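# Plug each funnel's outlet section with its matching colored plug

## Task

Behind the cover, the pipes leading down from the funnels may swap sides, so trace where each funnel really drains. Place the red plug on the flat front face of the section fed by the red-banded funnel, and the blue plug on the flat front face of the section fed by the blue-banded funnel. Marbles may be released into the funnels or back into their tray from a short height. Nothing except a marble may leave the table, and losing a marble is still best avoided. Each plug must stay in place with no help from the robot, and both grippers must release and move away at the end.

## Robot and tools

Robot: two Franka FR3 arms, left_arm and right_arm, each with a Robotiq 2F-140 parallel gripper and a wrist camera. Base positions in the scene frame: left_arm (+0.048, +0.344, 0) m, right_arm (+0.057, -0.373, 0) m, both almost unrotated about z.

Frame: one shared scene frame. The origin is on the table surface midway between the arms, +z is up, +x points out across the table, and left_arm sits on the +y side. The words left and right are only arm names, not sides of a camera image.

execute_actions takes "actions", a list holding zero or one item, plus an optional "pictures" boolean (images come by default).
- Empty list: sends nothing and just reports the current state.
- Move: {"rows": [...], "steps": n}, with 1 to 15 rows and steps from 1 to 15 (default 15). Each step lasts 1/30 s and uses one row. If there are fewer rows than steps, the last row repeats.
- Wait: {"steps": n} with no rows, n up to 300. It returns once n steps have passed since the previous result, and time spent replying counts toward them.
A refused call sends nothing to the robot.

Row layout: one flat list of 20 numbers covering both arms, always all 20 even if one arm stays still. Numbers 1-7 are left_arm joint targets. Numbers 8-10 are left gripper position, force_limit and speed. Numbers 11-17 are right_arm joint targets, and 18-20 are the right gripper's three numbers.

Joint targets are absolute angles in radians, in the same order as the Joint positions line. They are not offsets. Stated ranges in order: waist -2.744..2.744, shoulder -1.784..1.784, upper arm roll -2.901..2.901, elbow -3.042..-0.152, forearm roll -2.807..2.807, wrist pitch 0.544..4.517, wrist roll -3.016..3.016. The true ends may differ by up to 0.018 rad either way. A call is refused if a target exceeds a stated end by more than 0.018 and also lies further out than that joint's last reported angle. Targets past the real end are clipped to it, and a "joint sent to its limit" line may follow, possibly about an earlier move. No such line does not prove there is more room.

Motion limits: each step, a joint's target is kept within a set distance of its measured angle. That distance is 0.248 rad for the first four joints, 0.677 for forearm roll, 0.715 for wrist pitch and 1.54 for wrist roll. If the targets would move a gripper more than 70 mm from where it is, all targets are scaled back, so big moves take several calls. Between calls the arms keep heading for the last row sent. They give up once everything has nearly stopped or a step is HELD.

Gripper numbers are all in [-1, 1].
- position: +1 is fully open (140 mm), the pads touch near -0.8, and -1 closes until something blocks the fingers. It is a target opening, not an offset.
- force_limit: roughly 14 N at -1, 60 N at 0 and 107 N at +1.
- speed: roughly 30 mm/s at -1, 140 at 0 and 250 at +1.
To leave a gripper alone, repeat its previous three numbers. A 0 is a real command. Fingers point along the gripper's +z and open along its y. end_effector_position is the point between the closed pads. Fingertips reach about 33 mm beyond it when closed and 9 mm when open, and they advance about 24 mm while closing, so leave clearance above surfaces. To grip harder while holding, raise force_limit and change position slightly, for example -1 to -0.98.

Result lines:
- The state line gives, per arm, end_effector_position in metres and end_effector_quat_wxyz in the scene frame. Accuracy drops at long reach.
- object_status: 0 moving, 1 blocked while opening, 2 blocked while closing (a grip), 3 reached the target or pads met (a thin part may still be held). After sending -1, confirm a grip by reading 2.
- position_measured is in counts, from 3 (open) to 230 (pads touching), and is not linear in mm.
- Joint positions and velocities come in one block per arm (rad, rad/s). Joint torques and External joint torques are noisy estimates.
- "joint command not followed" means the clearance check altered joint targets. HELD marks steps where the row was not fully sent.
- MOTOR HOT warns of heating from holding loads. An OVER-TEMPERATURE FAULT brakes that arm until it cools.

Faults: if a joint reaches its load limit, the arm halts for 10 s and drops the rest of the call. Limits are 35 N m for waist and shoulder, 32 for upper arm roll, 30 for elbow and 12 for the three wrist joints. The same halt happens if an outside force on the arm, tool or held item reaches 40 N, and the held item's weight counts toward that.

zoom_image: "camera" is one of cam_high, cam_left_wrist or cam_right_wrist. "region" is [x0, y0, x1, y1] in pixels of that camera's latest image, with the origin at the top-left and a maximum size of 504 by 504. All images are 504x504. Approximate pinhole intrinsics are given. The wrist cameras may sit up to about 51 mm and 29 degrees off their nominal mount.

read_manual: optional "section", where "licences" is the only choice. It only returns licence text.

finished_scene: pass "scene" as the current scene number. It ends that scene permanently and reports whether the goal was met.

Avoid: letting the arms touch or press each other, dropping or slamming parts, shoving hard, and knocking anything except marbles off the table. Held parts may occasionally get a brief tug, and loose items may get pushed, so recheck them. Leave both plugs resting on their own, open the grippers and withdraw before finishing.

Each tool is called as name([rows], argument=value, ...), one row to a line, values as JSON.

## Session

execute_actions(actions=[])

Scene clock: 0.00 s of 6600.00 s.
left_arm: end_effector_position=(+0.1761, +0.7529, +0.2247) position_measured=3 object_status=3 end_effector_quat_wxyz=(-0.357, -0.552, +0.695, +0.293) | right_arm: end_effector_position=(+0.1377, -0.1125, +0.3402) position_measured=3 object_status=3 end_effector_quat_wxyz=(+0.144, -0.560, +0.629, -0.520)
Joint positions: left_arm=[ 0.891  0.183 -0.091 -2.026  0.65   1.451  0.828] | right_arm=[ 1.388 -0.213  0.442 -2.287 -0.557  1.144  2.057]
Joint velocities: left_arm=[-0.001  0.     0.001  0.001 -0.001 -0.    -0.   ] | right_arm=[-0.    -0.     0.001 -0.001  0.    -0.     0.001]
Joint torques (N m, as the joint torque sensors report them, + toward a larger angle): no reading
External joint torques (N m, as the arm's controller estimates them; a push from outside toward a larger angle lowers the number): no reading

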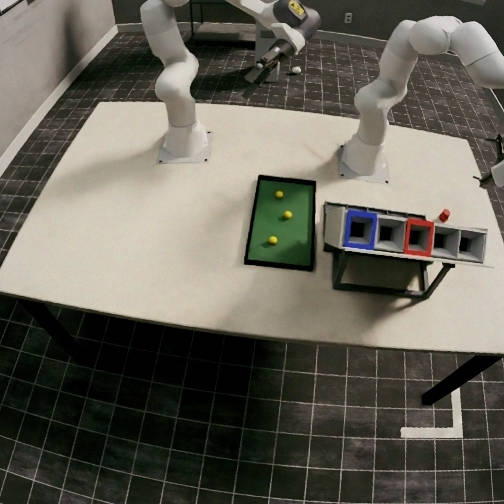

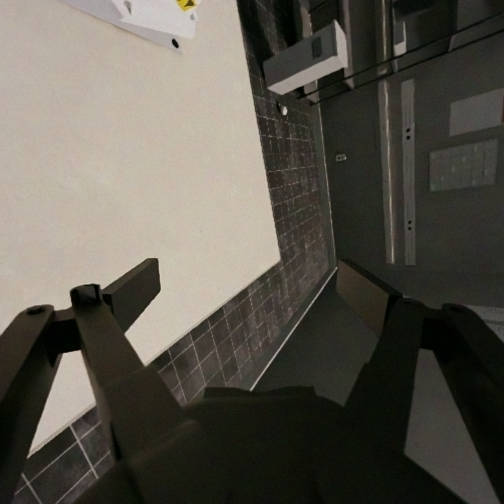

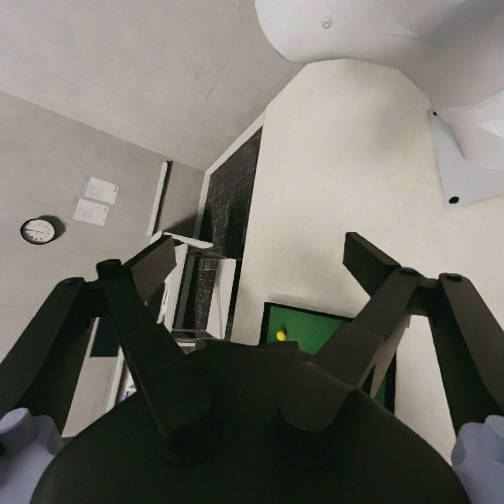

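execute_actions([
  {"rows":[[0.8,-0.7,0,-2.3,0,1.6,-1.2,0.1,-0.7,-0.3,-0.3,-0.4,0.442,-2.287,-0.557,1.144,2.057,1,-0.5,0]]},
], pictures=false)

execute_actions([
  {"steps":40},
], pictures=false)

execute_actions([
  {"rows":[[-0.5,-0.6,0,-2.4,0,1.8,-2.1,0.1,-0.7,-0.3,-0.6,-0.4,0.442,-2.287,-0.557,1.144,2.057,1,-0.5,0]]},
], pictures=false)

execute_actions([
  {"steps":20},
], pictures=false)

execute_actions([
  {"rows":[[-0.669,-0.2,0,-2.49,0,2.29,-2.25,0.1,-0.7,-0.3,-0.6,-0.4,0.442,-2.287,-0.557,1.144,2.057,1,-0.5,0]]},
], pictures=false)

execute_actions([
  {"steps":25},
])

Scene clock: 7.17 s of 6600.00 s.
left_arm: end_effector_position=(+0.2692, +0.5913, +0.3296) position_measured=83 object_status=0 end_effector_quat_wxyz=(+0.056, +0.982, -0.162, -0.074) | right_arm: end_effector_position=(+0.3221, -0.3274, +0.3883) position_measured=3 object_status=3 end_effector_quat_wxyz=(-0.072, -0.110, +0.859, -0.495)
Joint positions: left_arm=[ 0.804 -0.54  -0.005 -2.292  0.053  1.575 -0.459] | right_arm=[ 0.285 -0.397  0.443 -2.283 -0.556  1.149  2.057]
Joint velocities: left_arm=[-0.025 -1.972  0.034  0.012 -0.367  0.129 -2.235] | right_arm=[-2.218  0.008 -0.118 -0.016 -0.016 -0.002 -0.   ]
Joint torques (N m, as the joint torque sensors report them, + toward a larger angle): left_arm=[-1.82 -1.78  1.03 21.29 -0.11  2.   -0.46] | right_arm=[  6.86 -16.73   2.14  19.83  -1.    -0.8    0.17]
External joint torques (N m, as the arm's controller estimates them; a push from outside toward a larger angle lowers the number): left_arm=[-2.08 -1.01  1.29  1.32 -1.2   0.18 -0.49] | right_arm=[-1.78 -0.25  0.41 -1.39 -0.15 -0.03  0.2 ]
Steps of this call (steps 1 to 90: nothing new was sent; then 3.67 s passed at rest; steps 91 to 105: all 15 steps of this action). Readings (joint positions | what the end effector reports):
91: left_arm=[0.883 0.167 -0.081 -2.047 0.606 1.462 0.778] | right_arm=[1.343 -0.239 0.458 -2.294 -0.553 1.148 2.057] | left_arm position_measured=3 object_status=0 | right_arm position_measured=3 object_status=3
92: left_arm=[0.874 0.141 -0.071 -2.078 0.555 1.470 0.721] | right_arm=[1.284 -0.280 0.458 -2.295 -0.553 1.148 2.057] | left_arm position_measured=8 object_status=0 | right_arm position_measured=3 object_status=3
94: left_arm=[0.857 0.080 -0.053 -2.137 0.450 1.488 0.587] | right_arm=[1.147 -0.346 0.453 -2.286 -0.554 1.148 2.057] | left_arm position_measured=20 object_status=0 | right_arm position_measured=3 object_status=3
98: left_arm=[0.825 -0.095 -0.023 -2.242 0.239 1.526 0.198] | right_arm=[0.843 -0.394 0.446 -2.280 -0.555 1.148 2.057] | left_arm position_measured=43 object_status=0 | right_arm position_measured=3 object_status=3
105: the state above

Scene clock: 8.50 s of 6600.00 s.
left_arm: end_effector_position=(+0.2810, +0.5819, +0.3815) position_measured=117 object_status=3 end_effector_quat_wxyz=(-0.002, +0.979, +0.202, -0.001) | right_arm: end_effector_position=(+0.3011, -0.4829, +0.3883) position_measured=3 object_status=3 end_effector_quat_wxyz=(-0.214, +0.143, +0.853, -0.455)
Joint positions: left_arm=[ 0.802 -0.702 -0.002 -2.299  0.004  1.597 -1.187] | right_arm=[-0.298 -0.398  0.44  -2.288 -0.558  1.146  2.057]
Joint velocities: left_arm=[-0.001 -0.002 -0.001 -0.001  0.    -0.    -0.03 ] | right_arm=[-0.003  0.    -0.001 -0.     0.     0.001 -0.   ]
Joint torques (N m, as the joint torque sensors report them, + toward a larger angle): left_arm=[-2.11 -5.34  0.24 24.91 -0.17  2.89 -0.1 ] | right_arm=[ -0.31 -15.08  -1.43  21.84  -1.13  -0.44   0.22]
External joint torques (N m, as the arm's controller estimates them; a push from outside toward a larger angle lowers the number): left_arm=[-2.08  2.23  0.88  1.06 -1.03  0.36 -0.1 ] | right_arm=[-0.22 -1.18  2.72  0.22  0.26 -0.2   0.26]
Steps of this call (steps 1 to 40: the robot went on to your last target). Readings (joint positions | what the end effector reports):
1: left_arm=[0.804 -0.600 -0.004 -2.290 0.041 1.580 -0.535] | right_arm=[0.206 -0.397 0.443 -2.284 -0.556 1.149 2.057] | left_arm position_measured=89 object_status=0 | right_arm position_measured=3 object_status=3
2: left_arm=[0.803 -0.646 -0.003 -2.286 0.032 1.584 -0.603] | right_arm=[0.126 -0.397 0.443 -2.284 -0.556 1.149 2.057] | left_arm position_measured=95 object_status=0 | right_arm position_measured=3 object_status=3
4: left_arm=[0.803 -0.694 -0.002 -2.283 0.020 1.591 -0.720] | right_arm=[-0.033 -0.397 0.443 -2.284 -0.556 1.149 2.057] | left_arm position_measured=106 object_status=0 | right_arm position_measured=3 object_status=3
8: left_arm=[0.802 -0.704 -0.002 -2.293 0.010 1.595 -0.889] | right_arm=[-0.258 -0.395 0.430 -2.287 -0.558 1.147 2.057] | left_arm position_measured=117 object_status=0 | right_arm position_measured=3 object_status=3
40: the state above

Scene clock: 9.00 s of 6600.00 s.
left_arm: end_effector_position=(+0.4099, +0.3334, +0.3142) position_measured=117 object_status=3 end_effector_quat_wxyz=(-0.003, +0.995, +0.100, -0.012) | right_arm: end_effector_position=(+0.2577, -0.5498, +0.3880) position_measured=3 object_status=3 end_effector_quat_wxyz=(-0.280, +0.269, +0.822, -0.417)
Joint positions: left_arm=[-0.023 -0.601  0.001 -2.397  0.004  1.772 -1.805] | right_arm=[-0.598 -0.398  0.439 -2.288 -0.557  1.146  2.057]
Joint velocities: left_arm=[-1.665  0.001 -0.095 -0.    -0.014  0.12  -0.706] | right_arm=[-0.001 -0.002  0.007 -0.002 -0.001  0.001  0.001]
Joint torques (N m, as the joint torque sensors report them, + toward a larger angle): left_arm=[  4.39 -10.51   2.85  25.15   0.49   2.51  -0.16] | right_arm=[ -1.07 -15.01  -1.96  21.86  -1.31  -0.35   0.14]
External joint torques (N m, as the arm's controller estimates them; a push from outside toward a larger angle lowers the number): left_arm=[-2.55  1.77 -0.92  1.24 -0.62  0.41 -0.14] | right_arm=[-1.04 -1.19  2.13  0.31  0.06 -0.11  0.18]
Steps of this call (steps 1 to 15: all 15 steps of this action). Readings (joint positions | what the end effector reports):
1: left_arm=[0.766 -0.697 0.009 -2.308 0.006 1.619 -1.241] | right_arm=[-0.353 -0.403 0.459 -2.286 -0.554 1.148 2.057] | left_arm position_measured=117 object_status=3 | right_arm position_measured=3 object_status=3
2: left_arm=[0.720 -0.684 0.012 -2.322 0.006 1.639 -1.294] | right_arm=[-0.423 -0.405 0.461 -2.284 -0.554 1.148 2.057] | left_arm position_measured=117 object_status=3 | right_arm position_measured=3 object_status=3
4: left_arm=[0.620 -0.651 0.011 -2.352 0.006 1.674 -1.398] | right_arm=[-0.529 -0.401 0.444 -2.285 -0.556 1.147 2.057] | left_arm position_measured=117 object_status=3 | right_arm position_measured=3 object_status=3
8: left_arm=[0.394 -0.610 0.007 -2.388 0.005 1.726 -1.584] | right_arm=[-0.593 -0.397 0.434 -2.288 -0.557 1.146 2.057] | left_arm position_measured=117 object_status=3 | right_arm position_measured=3 object_status=3
15: the state above

Scene clock: 9.67 s of 6600.00 s.
left_arm: end_effector_position=(+0.3708, +0.1643, +0.3156) position_measured=117 object_status=3 end_effector_quat_wxyz=(-0.002, +1.000, -0.011, +0.000) | right_arm: end_effector_position=(+0.2577, -0.5498, +0.3881) position_measured=3 object_status=3 end_effector_quat_wxyz=(-0.280, +0.269, +0.822, -0.417)
Joint positions: left_arm=[-0.497 -0.601 -0.002 -2.399  0.002  1.797 -2.059] | right_arm=[-0.598 -0.398  0.44  -2.288 -0.557  1.146  2.057]
Joint velocities: left_arm=[-0.003 -0.001  0.003 -0.001 -0.001  0.003 -0.124] | right_arm=[-0.001  0.001  0.     0.001  0.    -0.001 -0.   ]
Joint torques (N m, as the joint torque sensors report them, + toward a larger angle): left_arm=[ -1.95 -10.     0.53  24.96   0.37   2.96  -0.24] | right_arm=[ -1.3  -15.85  -1.57  21.32  -1.25  -0.42   0.11]
External joint torques (N m, as the arm's controller estimates them; a push from outside toward a larger angle lowers the number): left_arm=[-1.96  1.34  1.07  0.61 -0.51  0.47 -0.24] | right_arm=[-1.31 -1.92  2.48 -0.34  0.12 -0.19  0.15]
Steps of this call (steps 1 to 20: the robot went on to your last target). Readings (joint positions | what the end effector reports):
1: left_arm=[-0.084 -0.601 0.001 -2.397 0.004 1.776 -1.828] | right_arm=[-0.598 -0.398 0.439 -2.288 -0.557 1.146 2.057] | left_arm position_measured=117 object_status=3 | right_arm position_measured=3 object_status=3
2: left_arm=[-0.144 -0.601 0.001 -2.397 0.004 1.779 -1.849] | right_arm=[-0.598 -0.398 0.439 -2.288 -0.557 1.146 2.057] | left_arm position_measured=117 object_status=3 | right_arm position_measured=3 object_status=3
4: left_arm=[-0.264 -0.601 0.000 -2.397 0.003 1.784 -1.886] | right_arm=[-0.598 -0.398 0.439 -2.288 -0.557 1.146 2.057] | left_arm position_measured=117 object_status=3 | right_arm position_measured=3 object_status=3
8: left_arm=[-0.454 -0.601 -0.009 -2.398 0.002 1.792 -1.957] | right_arm=[-0.598 -0.398 0.439 -2.288 -0.557 1.146 2.057] | left_arm position_measured=117 object_status=3 | right_arm position_measured=3 object_status=3
20: the state above

Scene clock: 10.17 s of 6600.00 s.
left_arm: end_effector_position=(+0.3819, +0.0758, +0.1426) position_measured=117 object_status=3 end_effector_quat_wxyz=(-0.020, +0.999, -0.029, -0.024) | right_arm: end_effector_position=(+0.2577, -0.5498, +0.3881) position_measured=3 object_status=3 end_effector_quat_wxyz=(-0.280, +0.269, +0.822, -0.417)
Joint positions: left_arm=[-0.666 -0.198 -0.001 -2.494  0.002  2.234 -2.192] | right_arm=[-0.599 -0.398  0.44  -2.288 -0.557  1.146  2.057]
Joint velocities: left_arm=[-0.012 -0.    -0.001  0.037 -0.001  0.325 -0.178] | right_arm=[ 0.    -0.001 -0.    -0.001  0.001  0.     0.001]
Joint torques (N m, as the joint torque sensors report them, + toward a larger angle): left_arm=[ -1.56 -23.6    0.36  23.9    0.07   2.71  -0.22] | right_arm=[ -0.69 -14.83  -0.99  21.32  -1.26  -0.42   0.14]
External joint torques (N m, as the arm's controller estimates them; a push from outside toward a larger angle lowers the number): left_arm=[-1.67  0.04  0.36  1.9  -0.61  0.44 -0.22] | right_arm=[-0.68 -0.91  3.08 -0.31  0.11 -0.19  0.17]
Steps of this call (steps 1 to 15: all 15 steps of this action). Readings (joint positions | what the end effector reports):
1: left_arm=[-0.514 -0.587 0.004 -2.402 0.002 1.832 -2.067] | right_arm=[-0.598 -0.398 0.440 -2.288 -0.557 1.146 2.057] | left_arm position_measured=117 object_status=3 | right_arm position_measured=3 object_status=3
2: left_arm=[-0.535 -0.559 0.005 -2.408 0.002 1.871 -2.075] | right_arm=[-0.598 -0.398 0.440 -2.288 -0.557 1.146 2.057] | left_arm position_measured=117 object_status=3 | right_arm position_measured=3 object_status=3
4: left_arm=[-0.574 -0.486 0.005 -2.427 0.002 1.943 -2.092] | right_arm=[-0.598 -0.398 0.440 -2.288 -0.557 1.146 2.057] | left_arm position_measured=117 object_status=3 | right_arm position_measured=3 object_status=3
8: left_arm=[-0.634 -0.309 0.003 -2.463 0.002 2.085 -2.131] | right_arm=[-0.598 -0.398 0.440 -2.288 -0.557 1.146 2.057] | left_arm position_measured=117 object_status=3 | right_arm position_measured=3 object_status=3
15: the state above

Scene clock: 11.00 s of 6600.00 s.
left_arm: end_effector_position=(+0.3964, +0.0637, +0.1481) position_measured=117 object_status=3 end_effector_quat_wxyz=(-0.003, +1.000, -0.004, -0.002) | right_arm: end_effector_position=(+0.2577, -0.5498, +0.3881) position_measured=3 object_status=3 end_effector_quat_wxyz=(-0.280, +0.269, +0.822, -0.417)
Joint positions: left_arm=[-0.667 -0.198 -0.001 -2.491  0.002  2.287 -2.243] | right_arm=[-0.599 -0.398  0.44  -2.288 -0.557  1.146  2.057]
Joint velocities: left_arm=[ 0.    -0.001 -0.    -0.001  0.001  0.002 -0.011] | right_arm=[ 0.001  0.    -0.     0.    -0.001 -0.     0.   ]
Joint torques (N m, as the joint torque sensors report them, + toward a larger angle): left_arm=[ -0.96 -23.28   0.38  24.58   0.08   2.94  -0.09] | right_arm=[ -0.72 -15.07  -2.39  20.94  -1.39  -0.4    0.12]
External joint torques (N m, as the arm's controller estimates them; a push from outside toward a larger angle lowers the number): left_arm=[-0.96 -0.2   0.56  2.37 -0.6   0.46 -0.09] | right_arm=[-0.71 -1.13  1.69 -0.7  -0.01 -0.16  0.16]
Steps of this call (steps 1 to 25: the robot went on to your last target). Readings (joint positions | what the end effector reports):
1: left_arm=[-0.666 -0.198 -0.001 -2.493 0.002 2.244 -2.198] | right_arm=[-0.599 -0.398 0.440 -2.288 -0.557 1.146 2.057] | left_arm position_measured=117 object_status=3 | right_arm position_measured=3 object_status=3
2: left_arm=[-0.667 -0.198 -0.001 -2.492 0.002 2.252 -2.203] | right_arm=[-0.599 -0.398 0.440 -2.288 -0.557 1.146 2.057] | left_arm position_measured=117 object_status=3 | right_arm position_measured=3 object_status=3
4: left_arm=[-0.667 -0.198 -0.001 -2.491 0.002 2.264 -2.211] | right_arm=[-0.599 -0.398 0.440 -2.288 -0.557 1.146 2.057] | left_arm position_measured=117 object_status=3 | right_arm position_measured=3 object_status=3
8: left_arm=[-0.667 -0.198 -0.001 -2.491 0.002 2.277 -2.224] | right_arm=[-0.599 -0.398 0.440 -2.288 -0.557 1.146 2.057] | left_arm position_measured=117 object_status=3 | right_arm position_measured=3 object_status=3
25: the state above

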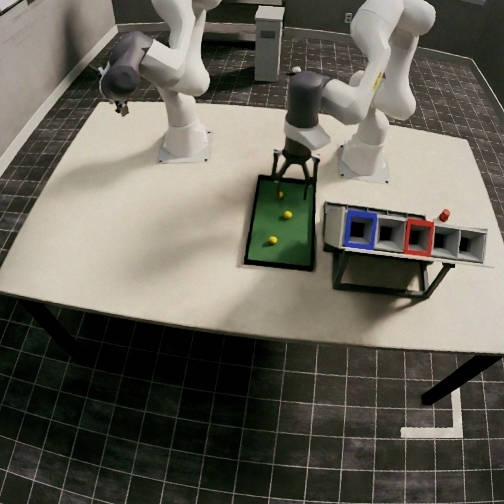

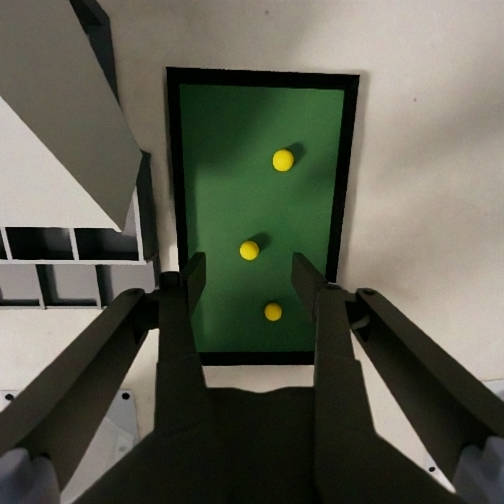

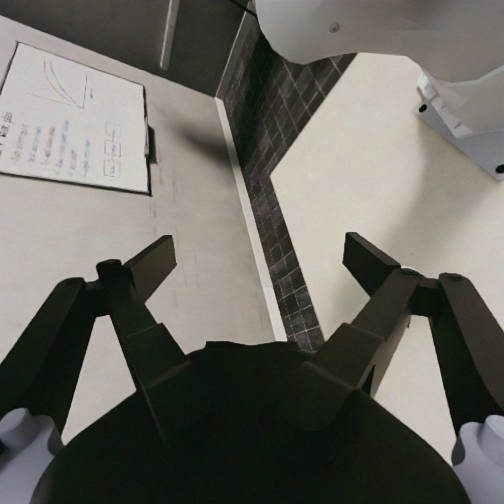

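execute_actions([
  {"rows":[[-0.672,-0.13,0,-2.525,0,2.45,-2.25,0.1,-0.7,-0.3,-0.6,-0.4,0.442,-2.287,-0.557,1.144,2.057,1,-0.5,0],[-0.672,-0.13,0,-2.525,0,2.45,-2.25,0.1,-0.7,-0.3,-0.6,-0.4,0.442,-2.287,-0.557,1.144,2.057,1,-0.5,0],[-0.672,-0.13,0,-2.525,0,2.45,-2.25,0.1,-0.7,-0.3,-0.6,-0.4,0.442,-2.287,-0.557,1.144,2.057,1,-0.5,0],[-0.672,-0.06,0,-2.555,0,2.55,-2.25,0.1,-0.7,-0.3,-0.6,-0.4,0.442,-2.287,-0.557,1.144,2.057,1,-0.5,0],[-0.672,-0.06,0,-2.555,0,2.55,-2.25,0.1,-0.7,-0.3,-0.6,-0.4,0.442,-2.287,-0.557,1.144,2.057,1,-0.5,0],[-0.672,-0.06,0,-2.555,0,2.55,-2.25,0.1,-0.7,-0.3,-0.6,-0.4,0.442,-2.287,-0.557,1.144,2.057,1,-0.5,0],[-0.672,0.014,0,-2.575,0,2.591,-2.25,0.1,-0.7,-0.3,-0.6,-0.4,0.442,-2.287,-0.557,1.144,2.057,1,-0.5,0]]},
], pictures=false)

execute_actions([
  {"steps":12},
], pictures=false)

execute_actions([
  {"rows":[[-0.672,0.014,0,-2.575,0,2.591,-2.25,-1,-0.7,-0.3,-0.6,-0.4,0.442,-2.287,-0.557,1.144,2.057,1,-0.5,0]]},
], pictures=false)

execute_actions([
  {"steps":10},
])

Scene clock: 19.17 s of 6600.00 s.
left_arm: end_effector_position=(+0.3870, +0.0695, +0.0425) position_measured=117 object_status=3 end_effector_quat_wxyz=(-0.010, +1.000, -0.004, -0.011) | right_arm: end_effector_position=(+0.2577, -0.5498, +0.3881) position_measured=3 object_status=3 end_effector_quat_wxyz=(-0.280, +0.269, +0.822, -0.417)
Joint positions: left_arm=[-0.67   0.014 -0.001 -2.577  0.002  2.562 -2.246] | right_arm=[-0.599 -0.398  0.44  -2.288 -0.557  1.146  2.057]
Joint velocities: left_arm=[ 0.002  0.     0.001  0.016 -0.     0.163  0.001] | right_arm=[-0.     0.     0.001  0.     0.     0.     0.   ]
Joint torques (N m, as the joint torque sensors report them, + toward a larger angle): left_arm=[ -1.67 -27.28   0.69  20.9   -0.07   2.67  -0.07] | right_arm=[ -0.47 -14.15  -1.53  20.83  -1.36  -0.35   0.13]
External joint torques (N m, as the arm's controller estimates them; a push from outside toward a larger angle lowers the number): left_arm=[-1.76 -0.61  0.59  2.69 -0.53  0.34 -0.07] | right_arm=[-0.48 -0.19  2.52 -0.83  0.02 -0.12  0.16]
Steps of this call (steps 1 to 15: the robot went on to your last target; steps 16 to 90: nothing new was sent; then 4.67 s passed at rest; steps 91 to 105: all 15 steps of this action). Readings (joint positions | what the end effector reports):
91: left_arm=[-0.667 -0.190 -0.001 -2.495 0.002 2.315 -2.246] | right_arm=[-0.599 -0.398 0.440 -2.288 -0.557 1.146 2.057] | left_arm position_measured=117 object_status=3 | right_arm position_measured=3 object_status=3
92: left_arm=[-0.668 -0.174 -0.001 -2.501 0.002 2.341 -2.246] | right_arm=[-0.599 -0.398 0.440 -2.288 -0.557 1.146 2.057] | left_arm position_measured=117 object_status=3 | right_arm position_measured=3 object_status=3
94: left_arm=[-0.669 -0.137 -0.001 -2.518 0.002 2.394 -2.246] | right_arm=[-0.599 -0.398 0.440 -2.288 -0.557 1.146 2.057] | left_arm position_measured=117 object_status=3 | right_arm position_measured=3 object_status=3
98: left_arm=[-0.670 -0.038 -0.001 -2.556 0.002 2.492 -2.246] | right_arm=[-0.599 -0.398 0.440 -2.288 -0.557 1.146 2.057] | left_arm position_measured=117 object_status=3 | right_arm position_measured=3 object_status=3
105: the state above

Scene clock: 19.57 s of 6600.00 s.
left_arm: end_effector_position=(+0.3935, +0.0642, +0.0449) position_measured=117 object_status=3 end_effector_quat_wxyz=(-0.002, +1.000, -0.004, -0.001) | right_arm: end_effector_position=(+0.2577, -0.5498, +0.3881) position_measured=3 object_status=3 end_effector_quat_wxyz=(-0.280, +0.269, +0.822, -0.417)
Joint positions: left_arm=[-0.67   0.014 -0.001 -2.576  0.002  2.586 -2.246] | right_arm=[-0.599 -0.398  0.44  -2.288 -0.557  1.146  2.057]
Joint velocities: left_arm=[-0.    -0.    -0.    -0.     0.002  0.014 -0.   ] | right_arm=[ 0.     0.001  0.    -0.001 -0.     0.001  0.001]
Joint torques (N m, as the joint torque sensors report them, + toward a larger angle): left_arm=[ -1.24 -27.    -0.36  21.72  -0.13   2.83  -0.08] | right_arm=[ -0.49 -14.78  -2.3   21.99  -1.31  -0.4    0.15]
External joint torques (N m, as the arm's controller estimates them; a push from outside toward a larger angle lowers the number): left_arm=[-1.31 -0.15 -0.44  3.14 -0.6   0.35 -0.08] | right_arm=[-0.52 -0.94  1.72  0.44  0.06 -0.17  0.19]
Steps of this call (steps 1 to 12: the robot went on to your last target). Readings (joint positions | what the end effector reports):
1: left_arm=[-0.670 0.014 -0.001 -2.577 0.002 2.567 -2.246] | right_arm=[-0.599 -0.398 0.440 -2.288 -0.557 1.146 2.057] | left_arm position_measured=117 object_status=3 | right_arm position_measured=3 object_status=3
2: left_arm=[-0.670 0.014 -0.001 -2.576 0.002 2.571 -2.246] | right_arm=[-0.599 -0.398 0.440 -2.288 -0.557 1.146 2.057] | left_arm position_measured=117 object_status=3 | right_arm position_measured=3 object_status=3
4: left_arm=[-0.670 0.014 -0.001 -2.576 0.002 2.577 -2.246] | right_arm=[-0.599 -0.398 0.440 -2.288 -0.557 1.146 2.057] | left_arm position_measured=117 object_status=3 | right_arm position_measured=3 object_status=3
8: left_arm=[-0.670 0.014 -0.001 -2.576 0.002 2.583 -2.246] | right_arm=[-0.599 -0.398 0.440 -2.288 -0.557 1.146 2.057] | left_arm position_measured=117 object_status=3 | right_arm position_measured=3 object_status=3
12: the state above

Scene clock: 20.07 s of 6600.00 s.
left_arm: end_effector_position=(+0.3941, +0.0636, +0.0451) position_measured=197 object_status=0 end_effector_quat_wxyz=(-0.001, +1.000, -0.004, -0.000) | right_arm: end_effector_position=(+0.2577, -0.5498, +0.3881) position_measured=3 object_status=3 end_effector_quat_wxyz=(-0.280, +0.269, +0.822, -0.417)
Joint positions: left_arm=[-0.67   0.014 -0.001 -2.576  0.002  2.588 -2.246] | right_arm=[-0.599 -0.398  0.44  -2.288 -0.557  1.146  2.057]
Joint velocities: left_arm=[ 0.002 -0.     0.    -0.    -0.002 -0.001  0.   ] | right_arm=[-0.002  0.002  0.001 -0.     0.     0.    -0.001]
Joint torques (N m, as the joint torque sensors report them, + toward a larger angle): left_arm=[ -1.7  -27.2    0.42  21.4   -0.18   2.89  -0.08] | right_arm=[ -0.74 -14.78  -1.27  20.38  -1.38  -0.31   0.13]
External joint torques (N m, as the arm's controller estimates them; a push from outside toward a larger angle lowers the number): left_arm=[-1.76 -0.46  0.34  2.93 -0.64  0.41 -0.08] | right_arm=[-0.68 -1.    2.83 -1.19 -0.01 -0.08  0.16]
Steps of this call (steps 1 to 15: all 15 steps of this action). Readings (joint positions | what the end effector reports):
1: left_arm=[-0.670 0.014 -0.001 -2.576 0.002 2.586 -2.246] | right_arm=[-0.599 -0.398 0.440 -2.288 -0.557 1.146 2.057] | left_arm position_measured=117 object_status=0 | right_arm position_measured=3 object_status=3
2: left_arm=[-0.670 0.014 -0.001 -2.576 0.002 2.587 -2.246] | right_arm=[-0.599 -0.398 0.440 -2.288 -0.557 1.146 2.057] | left_arm position_measured=122 object_status=0 | right_arm position_measured=3 object_status=3
4: left_arm=[-0.670 0.014 -0.001 -2.576 0.002 2.587 -2.246] | right_arm=[-0.599 -0.398 0.440 -2.288 -0.557 1.146 2.057] | left_arm position_measured=133 object_status=0 | right_arm position_measured=3 object_status=3
8: left_arm=[-0.670 0.014 -0.001 -2.576 0.002 2.588 -2.246] | right_arm=[-0.599 -0.398 0.440 -2.288 -0.557 1.146 2.057] | left_arm position_measured=156 object_status=0 | right_arm position_measured=3 object_status=3
15: the state above

Scene clock: 20.40 s of 6600.00 s.
left_arm: end_effector_position=(+0.3941, +0.0636, +0.0451) position_measured=197 object_status=2 end_effector_quat_wxyz=(-0.001, +1.000, -0.004, -0.000) | right_arm: end_effector_position=(+0.2577, -0.5498, +0.3881) position_measured=3 object_status=3 end_effector_quat_wxyz=(-0.280, +0.269, +0.822, -0.417)
Joint positions: left_arm=[-0.67   0.014 -0.001 -2.576  0.002  2.588 -2.246] | right_arm=[-0.599 -0.398  0.44  -2.288 -0.557  1.146  2.057]
Joint velocities: left_arm=[ 0.     0.001  0.001  0.    -0.002  0.001  0.   ] | right_arm=[ 0.001 -0.001  0.001  0.     0.     0.001  0.   ]
Joint torques (N m, as the joint torque sensors report them, + toward a larger angle): left_arm=[ -0.82 -26.68   0.51  20.87  -0.14   2.85  -0.06] | right_arm=[ -1.52 -14.55  -1.76  20.73  -1.34  -0.39   0.23]
External joint torques (N m, as the arm's controller estimates them; a push from outside toward a larger angle lowers the number): left_arm=[-0.85  0.06  0.46  2.36 -0.61  0.37 -0.06] | right_arm=[-1.55 -0.59  2.27 -0.92  0.04 -0.16  0.27]
Steps of this call (steps 1 to 10: the robot went on to your last target). Readings (joint positions | what the end effector reports):
1: left_arm=[-0.670 0.014 -0.001 -2.576 0.002 2.588 -2.246] | right_arm=[-0.599 -0.398 0.440 -2.288 -0.557 1.146 2.057] | left_arm position_measured=197 object_status=0 | right_arm position_measured=3 object_status=3
2: left_arm=[-0.670 0.014 -0.001 -2.576 0.002 2.588 -2.246] | right_arm=[-0.599 -0.398 0.440 -2.288 -0.557 1.146 2.057] | left_arm position_measured=197 object_status=0 | right_arm position_measured=3 object_status=3
4: left_arm=[-0.670 0.014 -0.001 -2.576 0.002 2.588 -2.246] | right_arm=[-0.599 -0.398 0.440 -2.288 -0.557 1.146 2.057] | left_arm position_measured=197 object_status=0 | right_arm position_measured=3 object_status=3
8: left_arm=[-0.670 0.014 -0.001 -2.576 0.002 2.588 -2.246] | right_arm=[-0.599 -0.398 0.440 -2.288 -0.557 1.146 2.057] | left_arm position_measured=197 object_status=2 | right_arm position_measured=3 object_status=3
10: the state above

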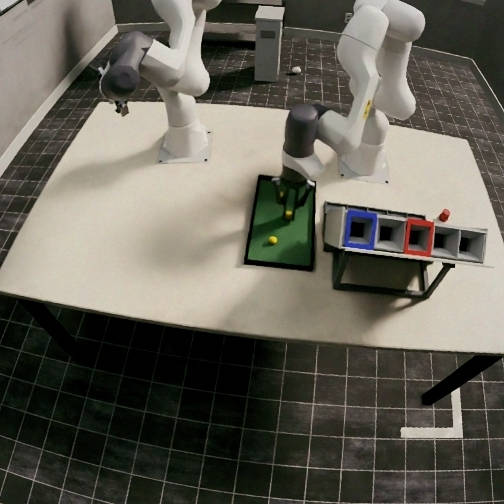

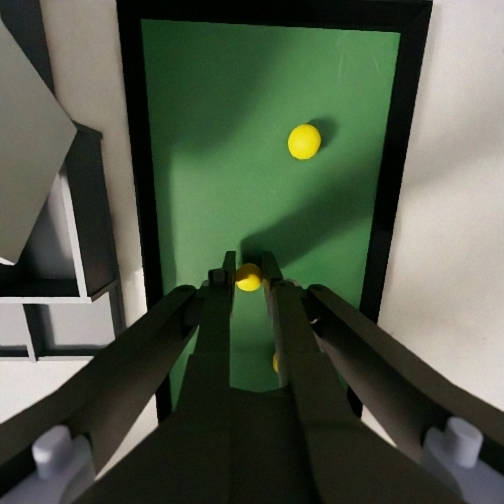

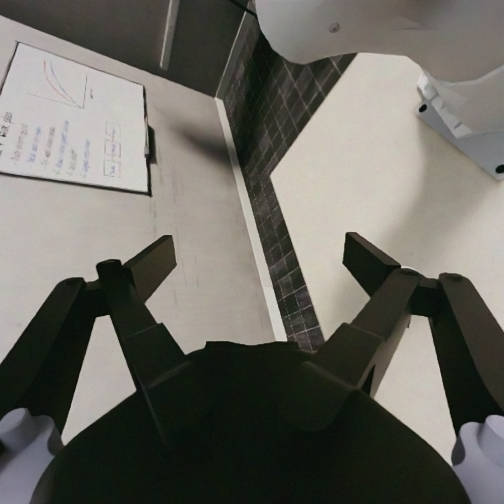

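Take it to the blue funnel (same place as scene 1's first funnel).

execute_actions([
  {"rows":[[-0.672,-0.2,0,-2.49,0,2.27,-2.2,-1,-0.7,-0.3,-0.6,-0.4,0.442,-2.287,-0.557,1.144,2.057,1,-0.5,0]],"steps":10},
], pictures=false)

execute_actions([
  {"rows":[[-0.62,-0.3,0,-1.7,0,1.45,-1.8,-1,-0.7,-0.3,-0.6,-0.4,0.442,-2.287,-0.557,1.144,2.057,1,-0.5,0]]},
], pictures=false)

execute_actions([
  {"steps":8},
], pictures=false)

execute_actions([
  {"rows":[[-0.17,0.1,0,-1.3,0,1.45,-1.75,-1,-0.7,-0.3,-0.6,-0.4,0.442,-2.287,-0.557,1.144,2.057,1,-0.5,0]]},
], pictures=false)

execute_actions([
  {"rows":[[-0.17,0.22,0,-1.19,0,1.47,-1.75,-1,-0.7,-0.3,-0.6,-0.4,0.442,-2.287,-0.557,1.144,2.057,1,-0.5,0],[-0.17,0.22,0,-1.19,0,1.47,-1.75,-1,-0.7,-0.3,-0.6,-0.4,0.442,-2.287,-0.557,1.144,2.057,1,-0.5,0],[-0.17,0.22,0,-1.19,0,1.47,-1.75,-1,-0.7,-0.3,-0.6,-0.4,0.442,-2.287,-0.557,1.144,2.057,1,-0.5,0],[-0.17,0.22,0,-1.19,0,1.47,-1.75,-1,-0.7,-0.3,-0.6,-0.4,0.442,-2.287,-0.557,1.144,2.057,1,-0.5,0],[-0.17,0.31,0,-1.15,0,1.49,-1.75,-1,-0.7,-0.3,-0.6,-0.4,0.442,-2.287,-0.557,1.144,2.057,1,-0.5,0]]},
], pictures=false)

execute_actions([
  {"rows":[[-0.17,0.35,0,-1.175,0,1.525,-1.75,-1,-0.7,-0.3,-0.6,-0.4,0.442,-2.287,-0.557,1.144,2.057,1,-0.5,0]]},
])

Scene clock: 30.13 s of 6600.00 s.
left_arm: end_effector_position=(+0.4088, +0.0520, +0.1570) position_measured=197 object_status=2 end_effector_quat_wxyz=(+0.013, +1.000, -0.017, +0.019) | right_arm: end_effector_position=(+0.2577, -0.5498, +0.3881) position_measured=3 object_status=3 end_effector_quat_wxyz=(-0.280, +0.269, +0.822, -0.417)
Joint positions: left_arm=[-0.67  -0.203 -0.001 -2.485  0.002  2.328 -2.219] | right_arm=[-0.599 -0.398  0.44  -2.288 -0.557  1.146  2.057]
Joint velocities: left_arm=[-0.001  0.001 -0.    -0.039 -0.    -0.329  0.053] | right_arm=[-0.001 -0.001  0.     0.001 -0.001 -0.001 -0.001]
Joint torques (N m, as the joint torque sensors report them, + toward a larger angle): left_arm=[ -1.62 -21.34   0.56  22.87   0.13   2.27   0.42] | right_arm=[ -0.97 -14.31  -1.73  21.19  -1.28  -0.36   0.13]
External joint torques (N m, as the arm's controller estimates them; a push from outside toward a larger angle lowers the number): left_arm=[-1.64 -0.14  0.74  1.07 -0.54 -0.27  0.42] | right_arm=[-0.97 -0.35  2.34 -0.49  0.1  -0.13  0.17]
Steps of this call (steps 1 to 15: the robot went on to your last target; steps 16 to 90: nothing new was sent; then 6.40 s passed at rest; steps 91 to 100: all 10 steps of this action). Readings (joint positions | what the end effector reports):
91: left_arm=[-0.670 -0.004 -0.001 -2.571 0.002 2.548 -2.244] | right_arm=[-0.599 -0.398 0.440 -2.288 -0.557 1.146 2.057] | left_arm position_measured=197 object_status=2 | right_arm position_measured=3 object_status=3
92: left_arm=[-0.670 -0.042 -0.001 -2.560 0.002 2.509 -2.241] | right_arm=[-0.599 -0.398 0.440 -2.288 -0.557 1.146 2.057] | left_arm position_measured=197 object_status=2 | right_arm position_measured=3 object_status=3
94: left_arm=[-0.670 -0.123 -0.001 -2.524 0.002 2.436 -2.234] | right_arm=[-0.599 -0.398 0.440 -2.288 -0.557 1.146 2.057] | left_arm position_measured=197 object_status=2 | right_arm position_measured=3 object_status=3
98: left_arm=[-0.670 -0.200 -0.001 -2.484 0.002 2.353 -2.223] | right_arm=[-0.599 -0.398 0.440 -2.288 -0.557 1.146 2.057] | left_arm position_measured=197 object_status=2 | right_arm position_measured=3 object_status=3
100: the state above

Scene clock: 30.63 s of 6600.00 s.
left_arm: end_effector_position=(+0.4374, +0.0567, +0.4417) position_measured=197 object_status=2 end_effector_quat_wxyz=(+0.019, +0.992, -0.120, +0.035) | right_arm: end_effector_position=(+0.2577, -0.5498, +0.3881) position_measured=3 object_status=3 end_effector_quat_wxyz=(-0.280, +0.269, +0.822, -0.417)
Joint positions: left_arm=[-0.625 -0.287 -0.002 -1.831  0.002  1.623 -1.968] | right_arm=[-0.599 -0.398  0.44  -2.288 -0.557  1.146  2.057]
Joint velocities: left_arm=[ 0.023 -0.118  0.     1.474 -0.    -0.821  0.469] | right_arm=[-0.    -0.001  0.001 -0.001  0.001 -0.    -0.001]
Joint torques (N m, as the joint torque sensors report them, + toward a larger angle): left_arm=[  1.08 -22.08   0.06  18.77   0.45   0.8    0.51] | right_arm=[ -0.63 -14.23  -1.23  21.68  -1.26  -0.37   0.07]
External joint torques (N m, as the arm's controller estimates them; a push from outside toward a larger angle lowers the number): left_arm=[ 1.04 -1.61  0.1   2.51 -0.45 -0.5   0.52] | right_arm=[-0.66 -0.32  2.79  0.1   0.11 -0.13  0.11]
Steps of this call (steps 1 to 15: all 15 steps of this action). Readings (joint positions | what the end effector reports):
1: left_arm=[-0.665 -0.204 -0.003 -2.462 0.002 2.263 -2.199] | right_arm=[-0.599 -0.398 0.440 -2.288 -0.557 1.146 2.057] | left_arm position_measured=197 object_status=2 | right_arm position_measured=3 object_status=3
2: left_arm=[-0.659 -0.212 -0.003 -2.429 0.002 2.200 -2.180] | right_arm=[-0.599 -0.398 0.440 -2.288 -0.557 1.146 2.057] | left_arm position_measured=197 object_status=2 | right_arm position_measured=3 object_status=3
4: left_arm=[-0.649 -0.233 -0.002 -2.356 0.002 2.083 -2.145] | right_arm=[-0.599 -0.398 0.440 -2.288 -0.557 1.146 2.057] | left_arm position_measured=197 object_status=2 | right_arm position_measured=3 object_status=3
8: left_arm=[-0.635 -0.264 -0.002 -2.188 0.002 1.872 -2.075] | right_arm=[-0.599 -0.398 0.440 -2.288 -0.557 1.146 2.057] | left_arm position_measured=197 object_status=2 | right_arm position_measured=3 object_status=3
15: the state above

Scene clock: 30.90 s of 6600.00 s.
left_arm: end_effector_position=(+0.4225, +0.0693, +0.5011) position_measured=197 object_status=2 end_effector_quat_wxyz=(+0.022, +0.985, -0.165, +0.045) | right_arm: end_effector_position=(+0.2577, -0.5498, +0.3881) position_measured=3 object_status=3 end_effector_quat_wxyz=(-0.280, +0.269, +0.822, -0.417)
Joint positions: left_arm=[-0.622 -0.31  -0.002 -1.7    0.002  1.491 -1.872] | right_arm=[-0.599 -0.398  0.44  -2.288 -0.557  1.146  2.057]
Joint velocities: left_arm=[ 0.002  0.063 -0.001  0.001 -0.001 -0.232  0.224] | right_arm=[0.001 0.    0.001 0.    0.    0.    0.001]
Joint torques (N m, as the joint torque sensors report them, + toward a larger angle): left_arm=[  0.64 -15.81   0.45  24.58   0.36   2.43   0.35] | right_arm=[ -1.09 -14.73  -1.14  21.22  -1.46  -0.35   0.04]
External joint torques (N m, as the arm's controller estimates them; a push from outside toward a larger angle lowers the number): left_arm=[ 0.71  2.34  0.83  2.87 -0.49 -0.37  0.34] | right_arm=[-1.16 -0.84  2.84 -0.38 -0.09 -0.12  0.08]
Steps of this call (steps 1 to 8: the robot went on to your last target). Readings (joint positions | what the end effector reports):
1: left_arm=[-0.624 -0.292 -0.002 -1.785 0.002 1.595 -1.951] | right_arm=[-0.599 -0.398 0.440 -2.288 -0.557 1.146 2.057] | left_arm position_measured=197 object_status=2 | right_arm position_measured=3 object_status=3
2: left_arm=[-0.623 -0.299 -0.002 -1.752 0.002 1.571 -1.935] | right_arm=[-0.599 -0.398 0.440 -2.288 -0.557 1.146 2.057] | left_arm position_measured=197 object_status=2 | right_arm position_measured=3 object_status=3
4: left_arm=[-0.623 -0.311 -0.002 -1.715 0.002 1.535 -1.910] | right_arm=[-0.599 -0.398 0.440 -2.288 -0.557 1.146 2.057] | left_arm position_measured=197 object_status=2 | right_arm position_measured=3 object_status=3
8: the state above

Scene clock: 31.40 s of 6600.00 s.
left_arm: end_effector_position=(+0.6196, +0.2397, +0.4661) position_measured=197 object_status=2 end_effector_quat_wxyz=(+0.004, +1.000, +0.022, +0.022) | right_arm: end_effector_position=(+0.2577, -0.5498, +0.3881) position_measured=3 object_status=3 end_effector_quat_wxyz=(-0.280, +0.269, +0.822, -0.417)
Joint positions: left_arm=[-0.178  0.097  0.008 -1.318 -0.     1.46  -1.795] | right_arm=[-0.599 -0.398  0.44  -2.288 -0.557  1.146  2.057]
Joint velocities: left_arm=[ 0.242  0.187  0.049  0.114  0.001 -0.05   0.138] | right_arm=[ 0.001 -0.001  0.001 -0.    -0.001 -0.    -0.001]
Joint torques (N m, as the joint torque sensors report them, + toward a larger angle): left_arm=[ -7.17 -41.31  -9.07  30.01   0.81   2.41   0.32] | right_arm=[ -1.02 -14.98  -0.9   20.99  -1.43  -0.39   0.14]
External joint torques (N m, as the arm's controller estimates them; a push from outside toward a larger angle lowers the number): left_arm=[ 1.69  1.33 -1.25  3.31  0.81 -0.42  0.3 ] | right_arm=[-1.05 -1.08  3.13 -0.64 -0.05 -0.16  0.17]
Steps of this call (steps 1 to 15: all 15 steps of this action). Readings (joint positions | what the end effector reports):
1: left_arm=[-0.594 -0.284 -0.014 -1.664 -0.000 1.480 -1.866] | right_arm=[-0.599 -0.398 0.440 -2.288 -0.557 1.146 2.057] | left_arm position_measured=197 object_status=2 | right_arm position_measured=3 object_status=3
2: left_arm=[-0.560 -0.250 -0.017 -1.622 -0.001 1.479 -1.861] | right_arm=[-0.599 -0.398 0.440 -2.288 -0.557 1.146 2.057] | left_arm position_measured=197 object_status=2 | right_arm position_measured=3 object_status=3
4: left_arm=[-0.491 -0.180 -0.017 -1.547 -0.001 1.476 -1.851] | right_arm=[-0.599 -0.398 0.440 -2.288 -0.557 1.146 2.057] | left_arm position_measured=197 object_status=2 | right_arm position_measured=3 object_status=3
8: left_arm=[-0.355 -0.051 -0.013 -1.429 -0.001 1.472 -1.835] | right_arm=[-0.599 -0.398 0.440 -2.288 -0.557 1.146 2.057] | left_arm position_measured=197 object_status=2 | right_arm position_measured=3 object_status=3
15: the state above

Scene clock: 31.90 s of 6600.00 s.
left_arm: end_effector_position=(+0.6799, +0.2302, +0.4104) position_measured=197 object_status=2 end_effector_quat_wxyz=(+0.001, +1.000, +0.006, +0.006) | right_arm: end_effector_position=(+0.2577, -0.5498, +0.3881) position_measured=3 object_status=3 end_effector_quat_wxyz=(-0.280, +0.269, +0.822, -0.417)
Joint positions: left_arm=[-0.169  0.316  0.002 -1.156 -0.     1.484 -1.762] | right_arm=[-0.599 -0.398  0.44  -2.288 -0.557  1.146  2.057]
Joint velocities: left_arm=[ 0.001 -0.032 -0.001  0.051  0.001  0.021  0.026] | right_arm=[-0. -0. -0.  0.  0.  0.  0.]
Joint torques (N m, as the joint torque sensors report them, + toward a larger angle): left_arm=[ -0.42 -43.31   0.18  26.12   0.73   2.99   0.37] | right_arm=[ -1.06 -15.45  -1.92  21.38  -1.48  -0.49   0.21]
External joint torques (N m, as the arm's controller estimates them; a push from outside toward a larger angle lowers the number): left_arm=[-0.55 -2.24 -0.25  3.24 -0.17  0.48  0.37] | right_arm=[-1.09 -1.47  2.12 -0.31 -0.1  -0.26  0.25]
Steps of this call (steps 1 to 15: all 15 steps of this action). Readings (joint positions | what the end effector reports):
1: left_arm=[-0.172 0.124 0.009 -1.279 -0.000 1.457 -1.791] | right_arm=[-0.599 -0.398 0.440 -2.288 -0.557 1.146 2.057] | left_arm position_measured=197 object_status=2 | right_arm position_measured=3 object_status=3
2: left_arm=[-0.170 0.152 0.009 -1.246 -0.000 1.461 -1.787] | right_arm=[-0.599 -0.398 0.440 -2.288 -0.557 1.146 2.057] | left_arm position_measured=197 object_status=2 | right_arm position_measured=3 object_status=3
4: left_arm=[-0.169 0.191 0.006 -1.215 -0.000 1.464 -1.781] | right_arm=[-0.599 -0.398 0.440 -2.288 -0.557 1.146 2.057] | left_arm position_measured=197 object_status=2 | right_arm position_measured=3 object_status=3
8: left_arm=[-0.169 0.285 0.002 -1.164 -0.000 1.478 -1.771] | right_arm=[-0.599 -0.398 0.440 -2.288 -0.557 1.146 2.057] | left_arm position_measured=197 object_status=2 | right_arm position_measured=3 object_status=3
15: the state above

Scene clock: 32.40 s of 6600.00 s.
left_arm: end_effector_position=(+0.6892, +0.2285, +0.3801) position_measured=197 object_status=2 end_effector_quat_wxyz=(-0.001, +1.000, +0.003, -0.004) | right_arm: end_effector_position=(+0.2577, -0.5498, +0.3881) position_measured=3 object_status=3 end_effector_quat_wxyz=(-0.280, +0.269, +0.822, -0.417)
Joint positions: left_arm=[-0.169  0.353  0.001 -1.176 -0.     1.52  -1.755] | right_arm=[-0.599 -0.398  0.44  -2.288 -0.557  1.146  2.057]
Joint velocities: left_arm=[ 0.    -0.001 -0.     0.001 -0.     0.014  0.005] | right_arm=[-0.     0.001 -0.    -0.001 -0.001  0.001  0.001]
Joint torques (N m, as the joint torque sensors report them, + toward a larger angle): left_arm=[ -0.46 -44.59  -0.6   25.72   0.8    3.01   0.34] | right_arm=[ -1.1  -15.19  -1.72  22.08  -1.32  -0.34   0.21]
External joint torques (N m, as the arm's controller estimates them; a push from outside toward a larger angle lowers the number): left_arm=[-0.53 -1.88 -1.01  2.28 -0.09  0.51  0.34] | right_arm=[-1.03 -1.4   2.41  0.56  0.06 -0.11  0.25]
Steps of this call (steps 1 to 15: all 15 steps of this action). Readings (joint positions | what the end effector reports):
1: left_arm=[-0.169 0.317 0.002 -1.156 -0.000 1.491 -1.761] | right_arm=[-0.599 -0.398 0.440 -2.288 -0.557 1.146 2.057] | left_arm position_measured=197 object_status=2 | right_arm position_measured=3 object_status=3
2: left_arm=[-0.169 0.321 0.002 -1.159 -0.000 1.497 -1.760] | right_arm=[-0.599 -0.398 0.440 -2.288 -0.557 1.146 2.057] | left_arm position_measured=197 object_status=2 | right_arm position_measured=3 object_status=3
4: left_arm=[-0.169 0.335 0.002 -1.166 -0.000 1.506 -1.759] | right_arm=[-0.599 -0.398 0.440 -2.288 -0.557 1.146 2.057] | left_arm position_measured=197 object_status=2 | right_arm position_measured=3 object_status=3
8: left_arm=[-0.169 0.352 0.001 -1.176 -0.000 1.514 -1.757] | right_arm=[-0.599 -0.398 0.440 -2.288 -0.557 1.146 2.057] | left_arm position_measured=197 object_status=2 | right_arm position_measured=3 object_status=3
15: the state above

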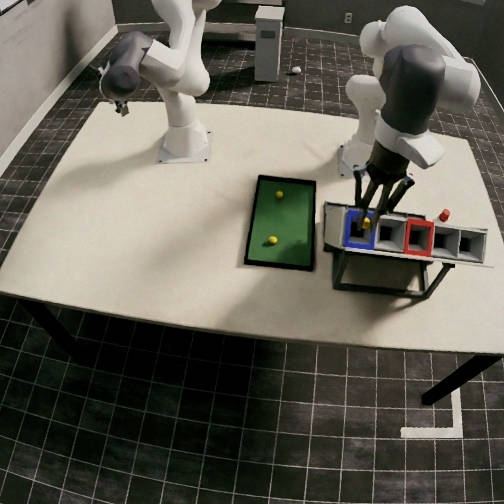

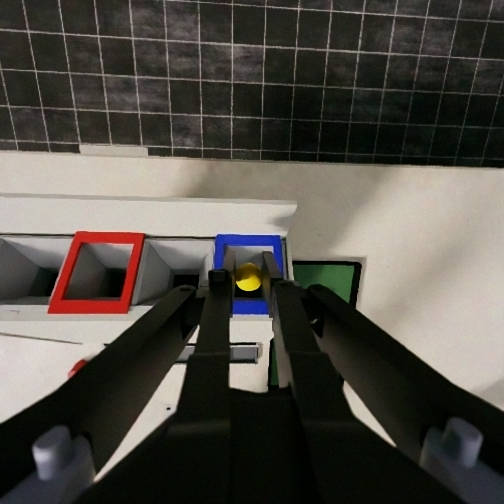

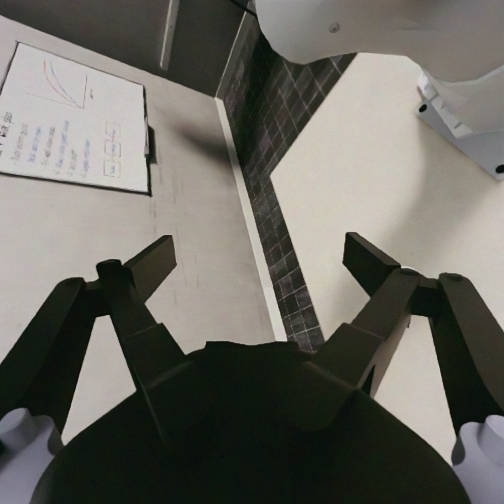

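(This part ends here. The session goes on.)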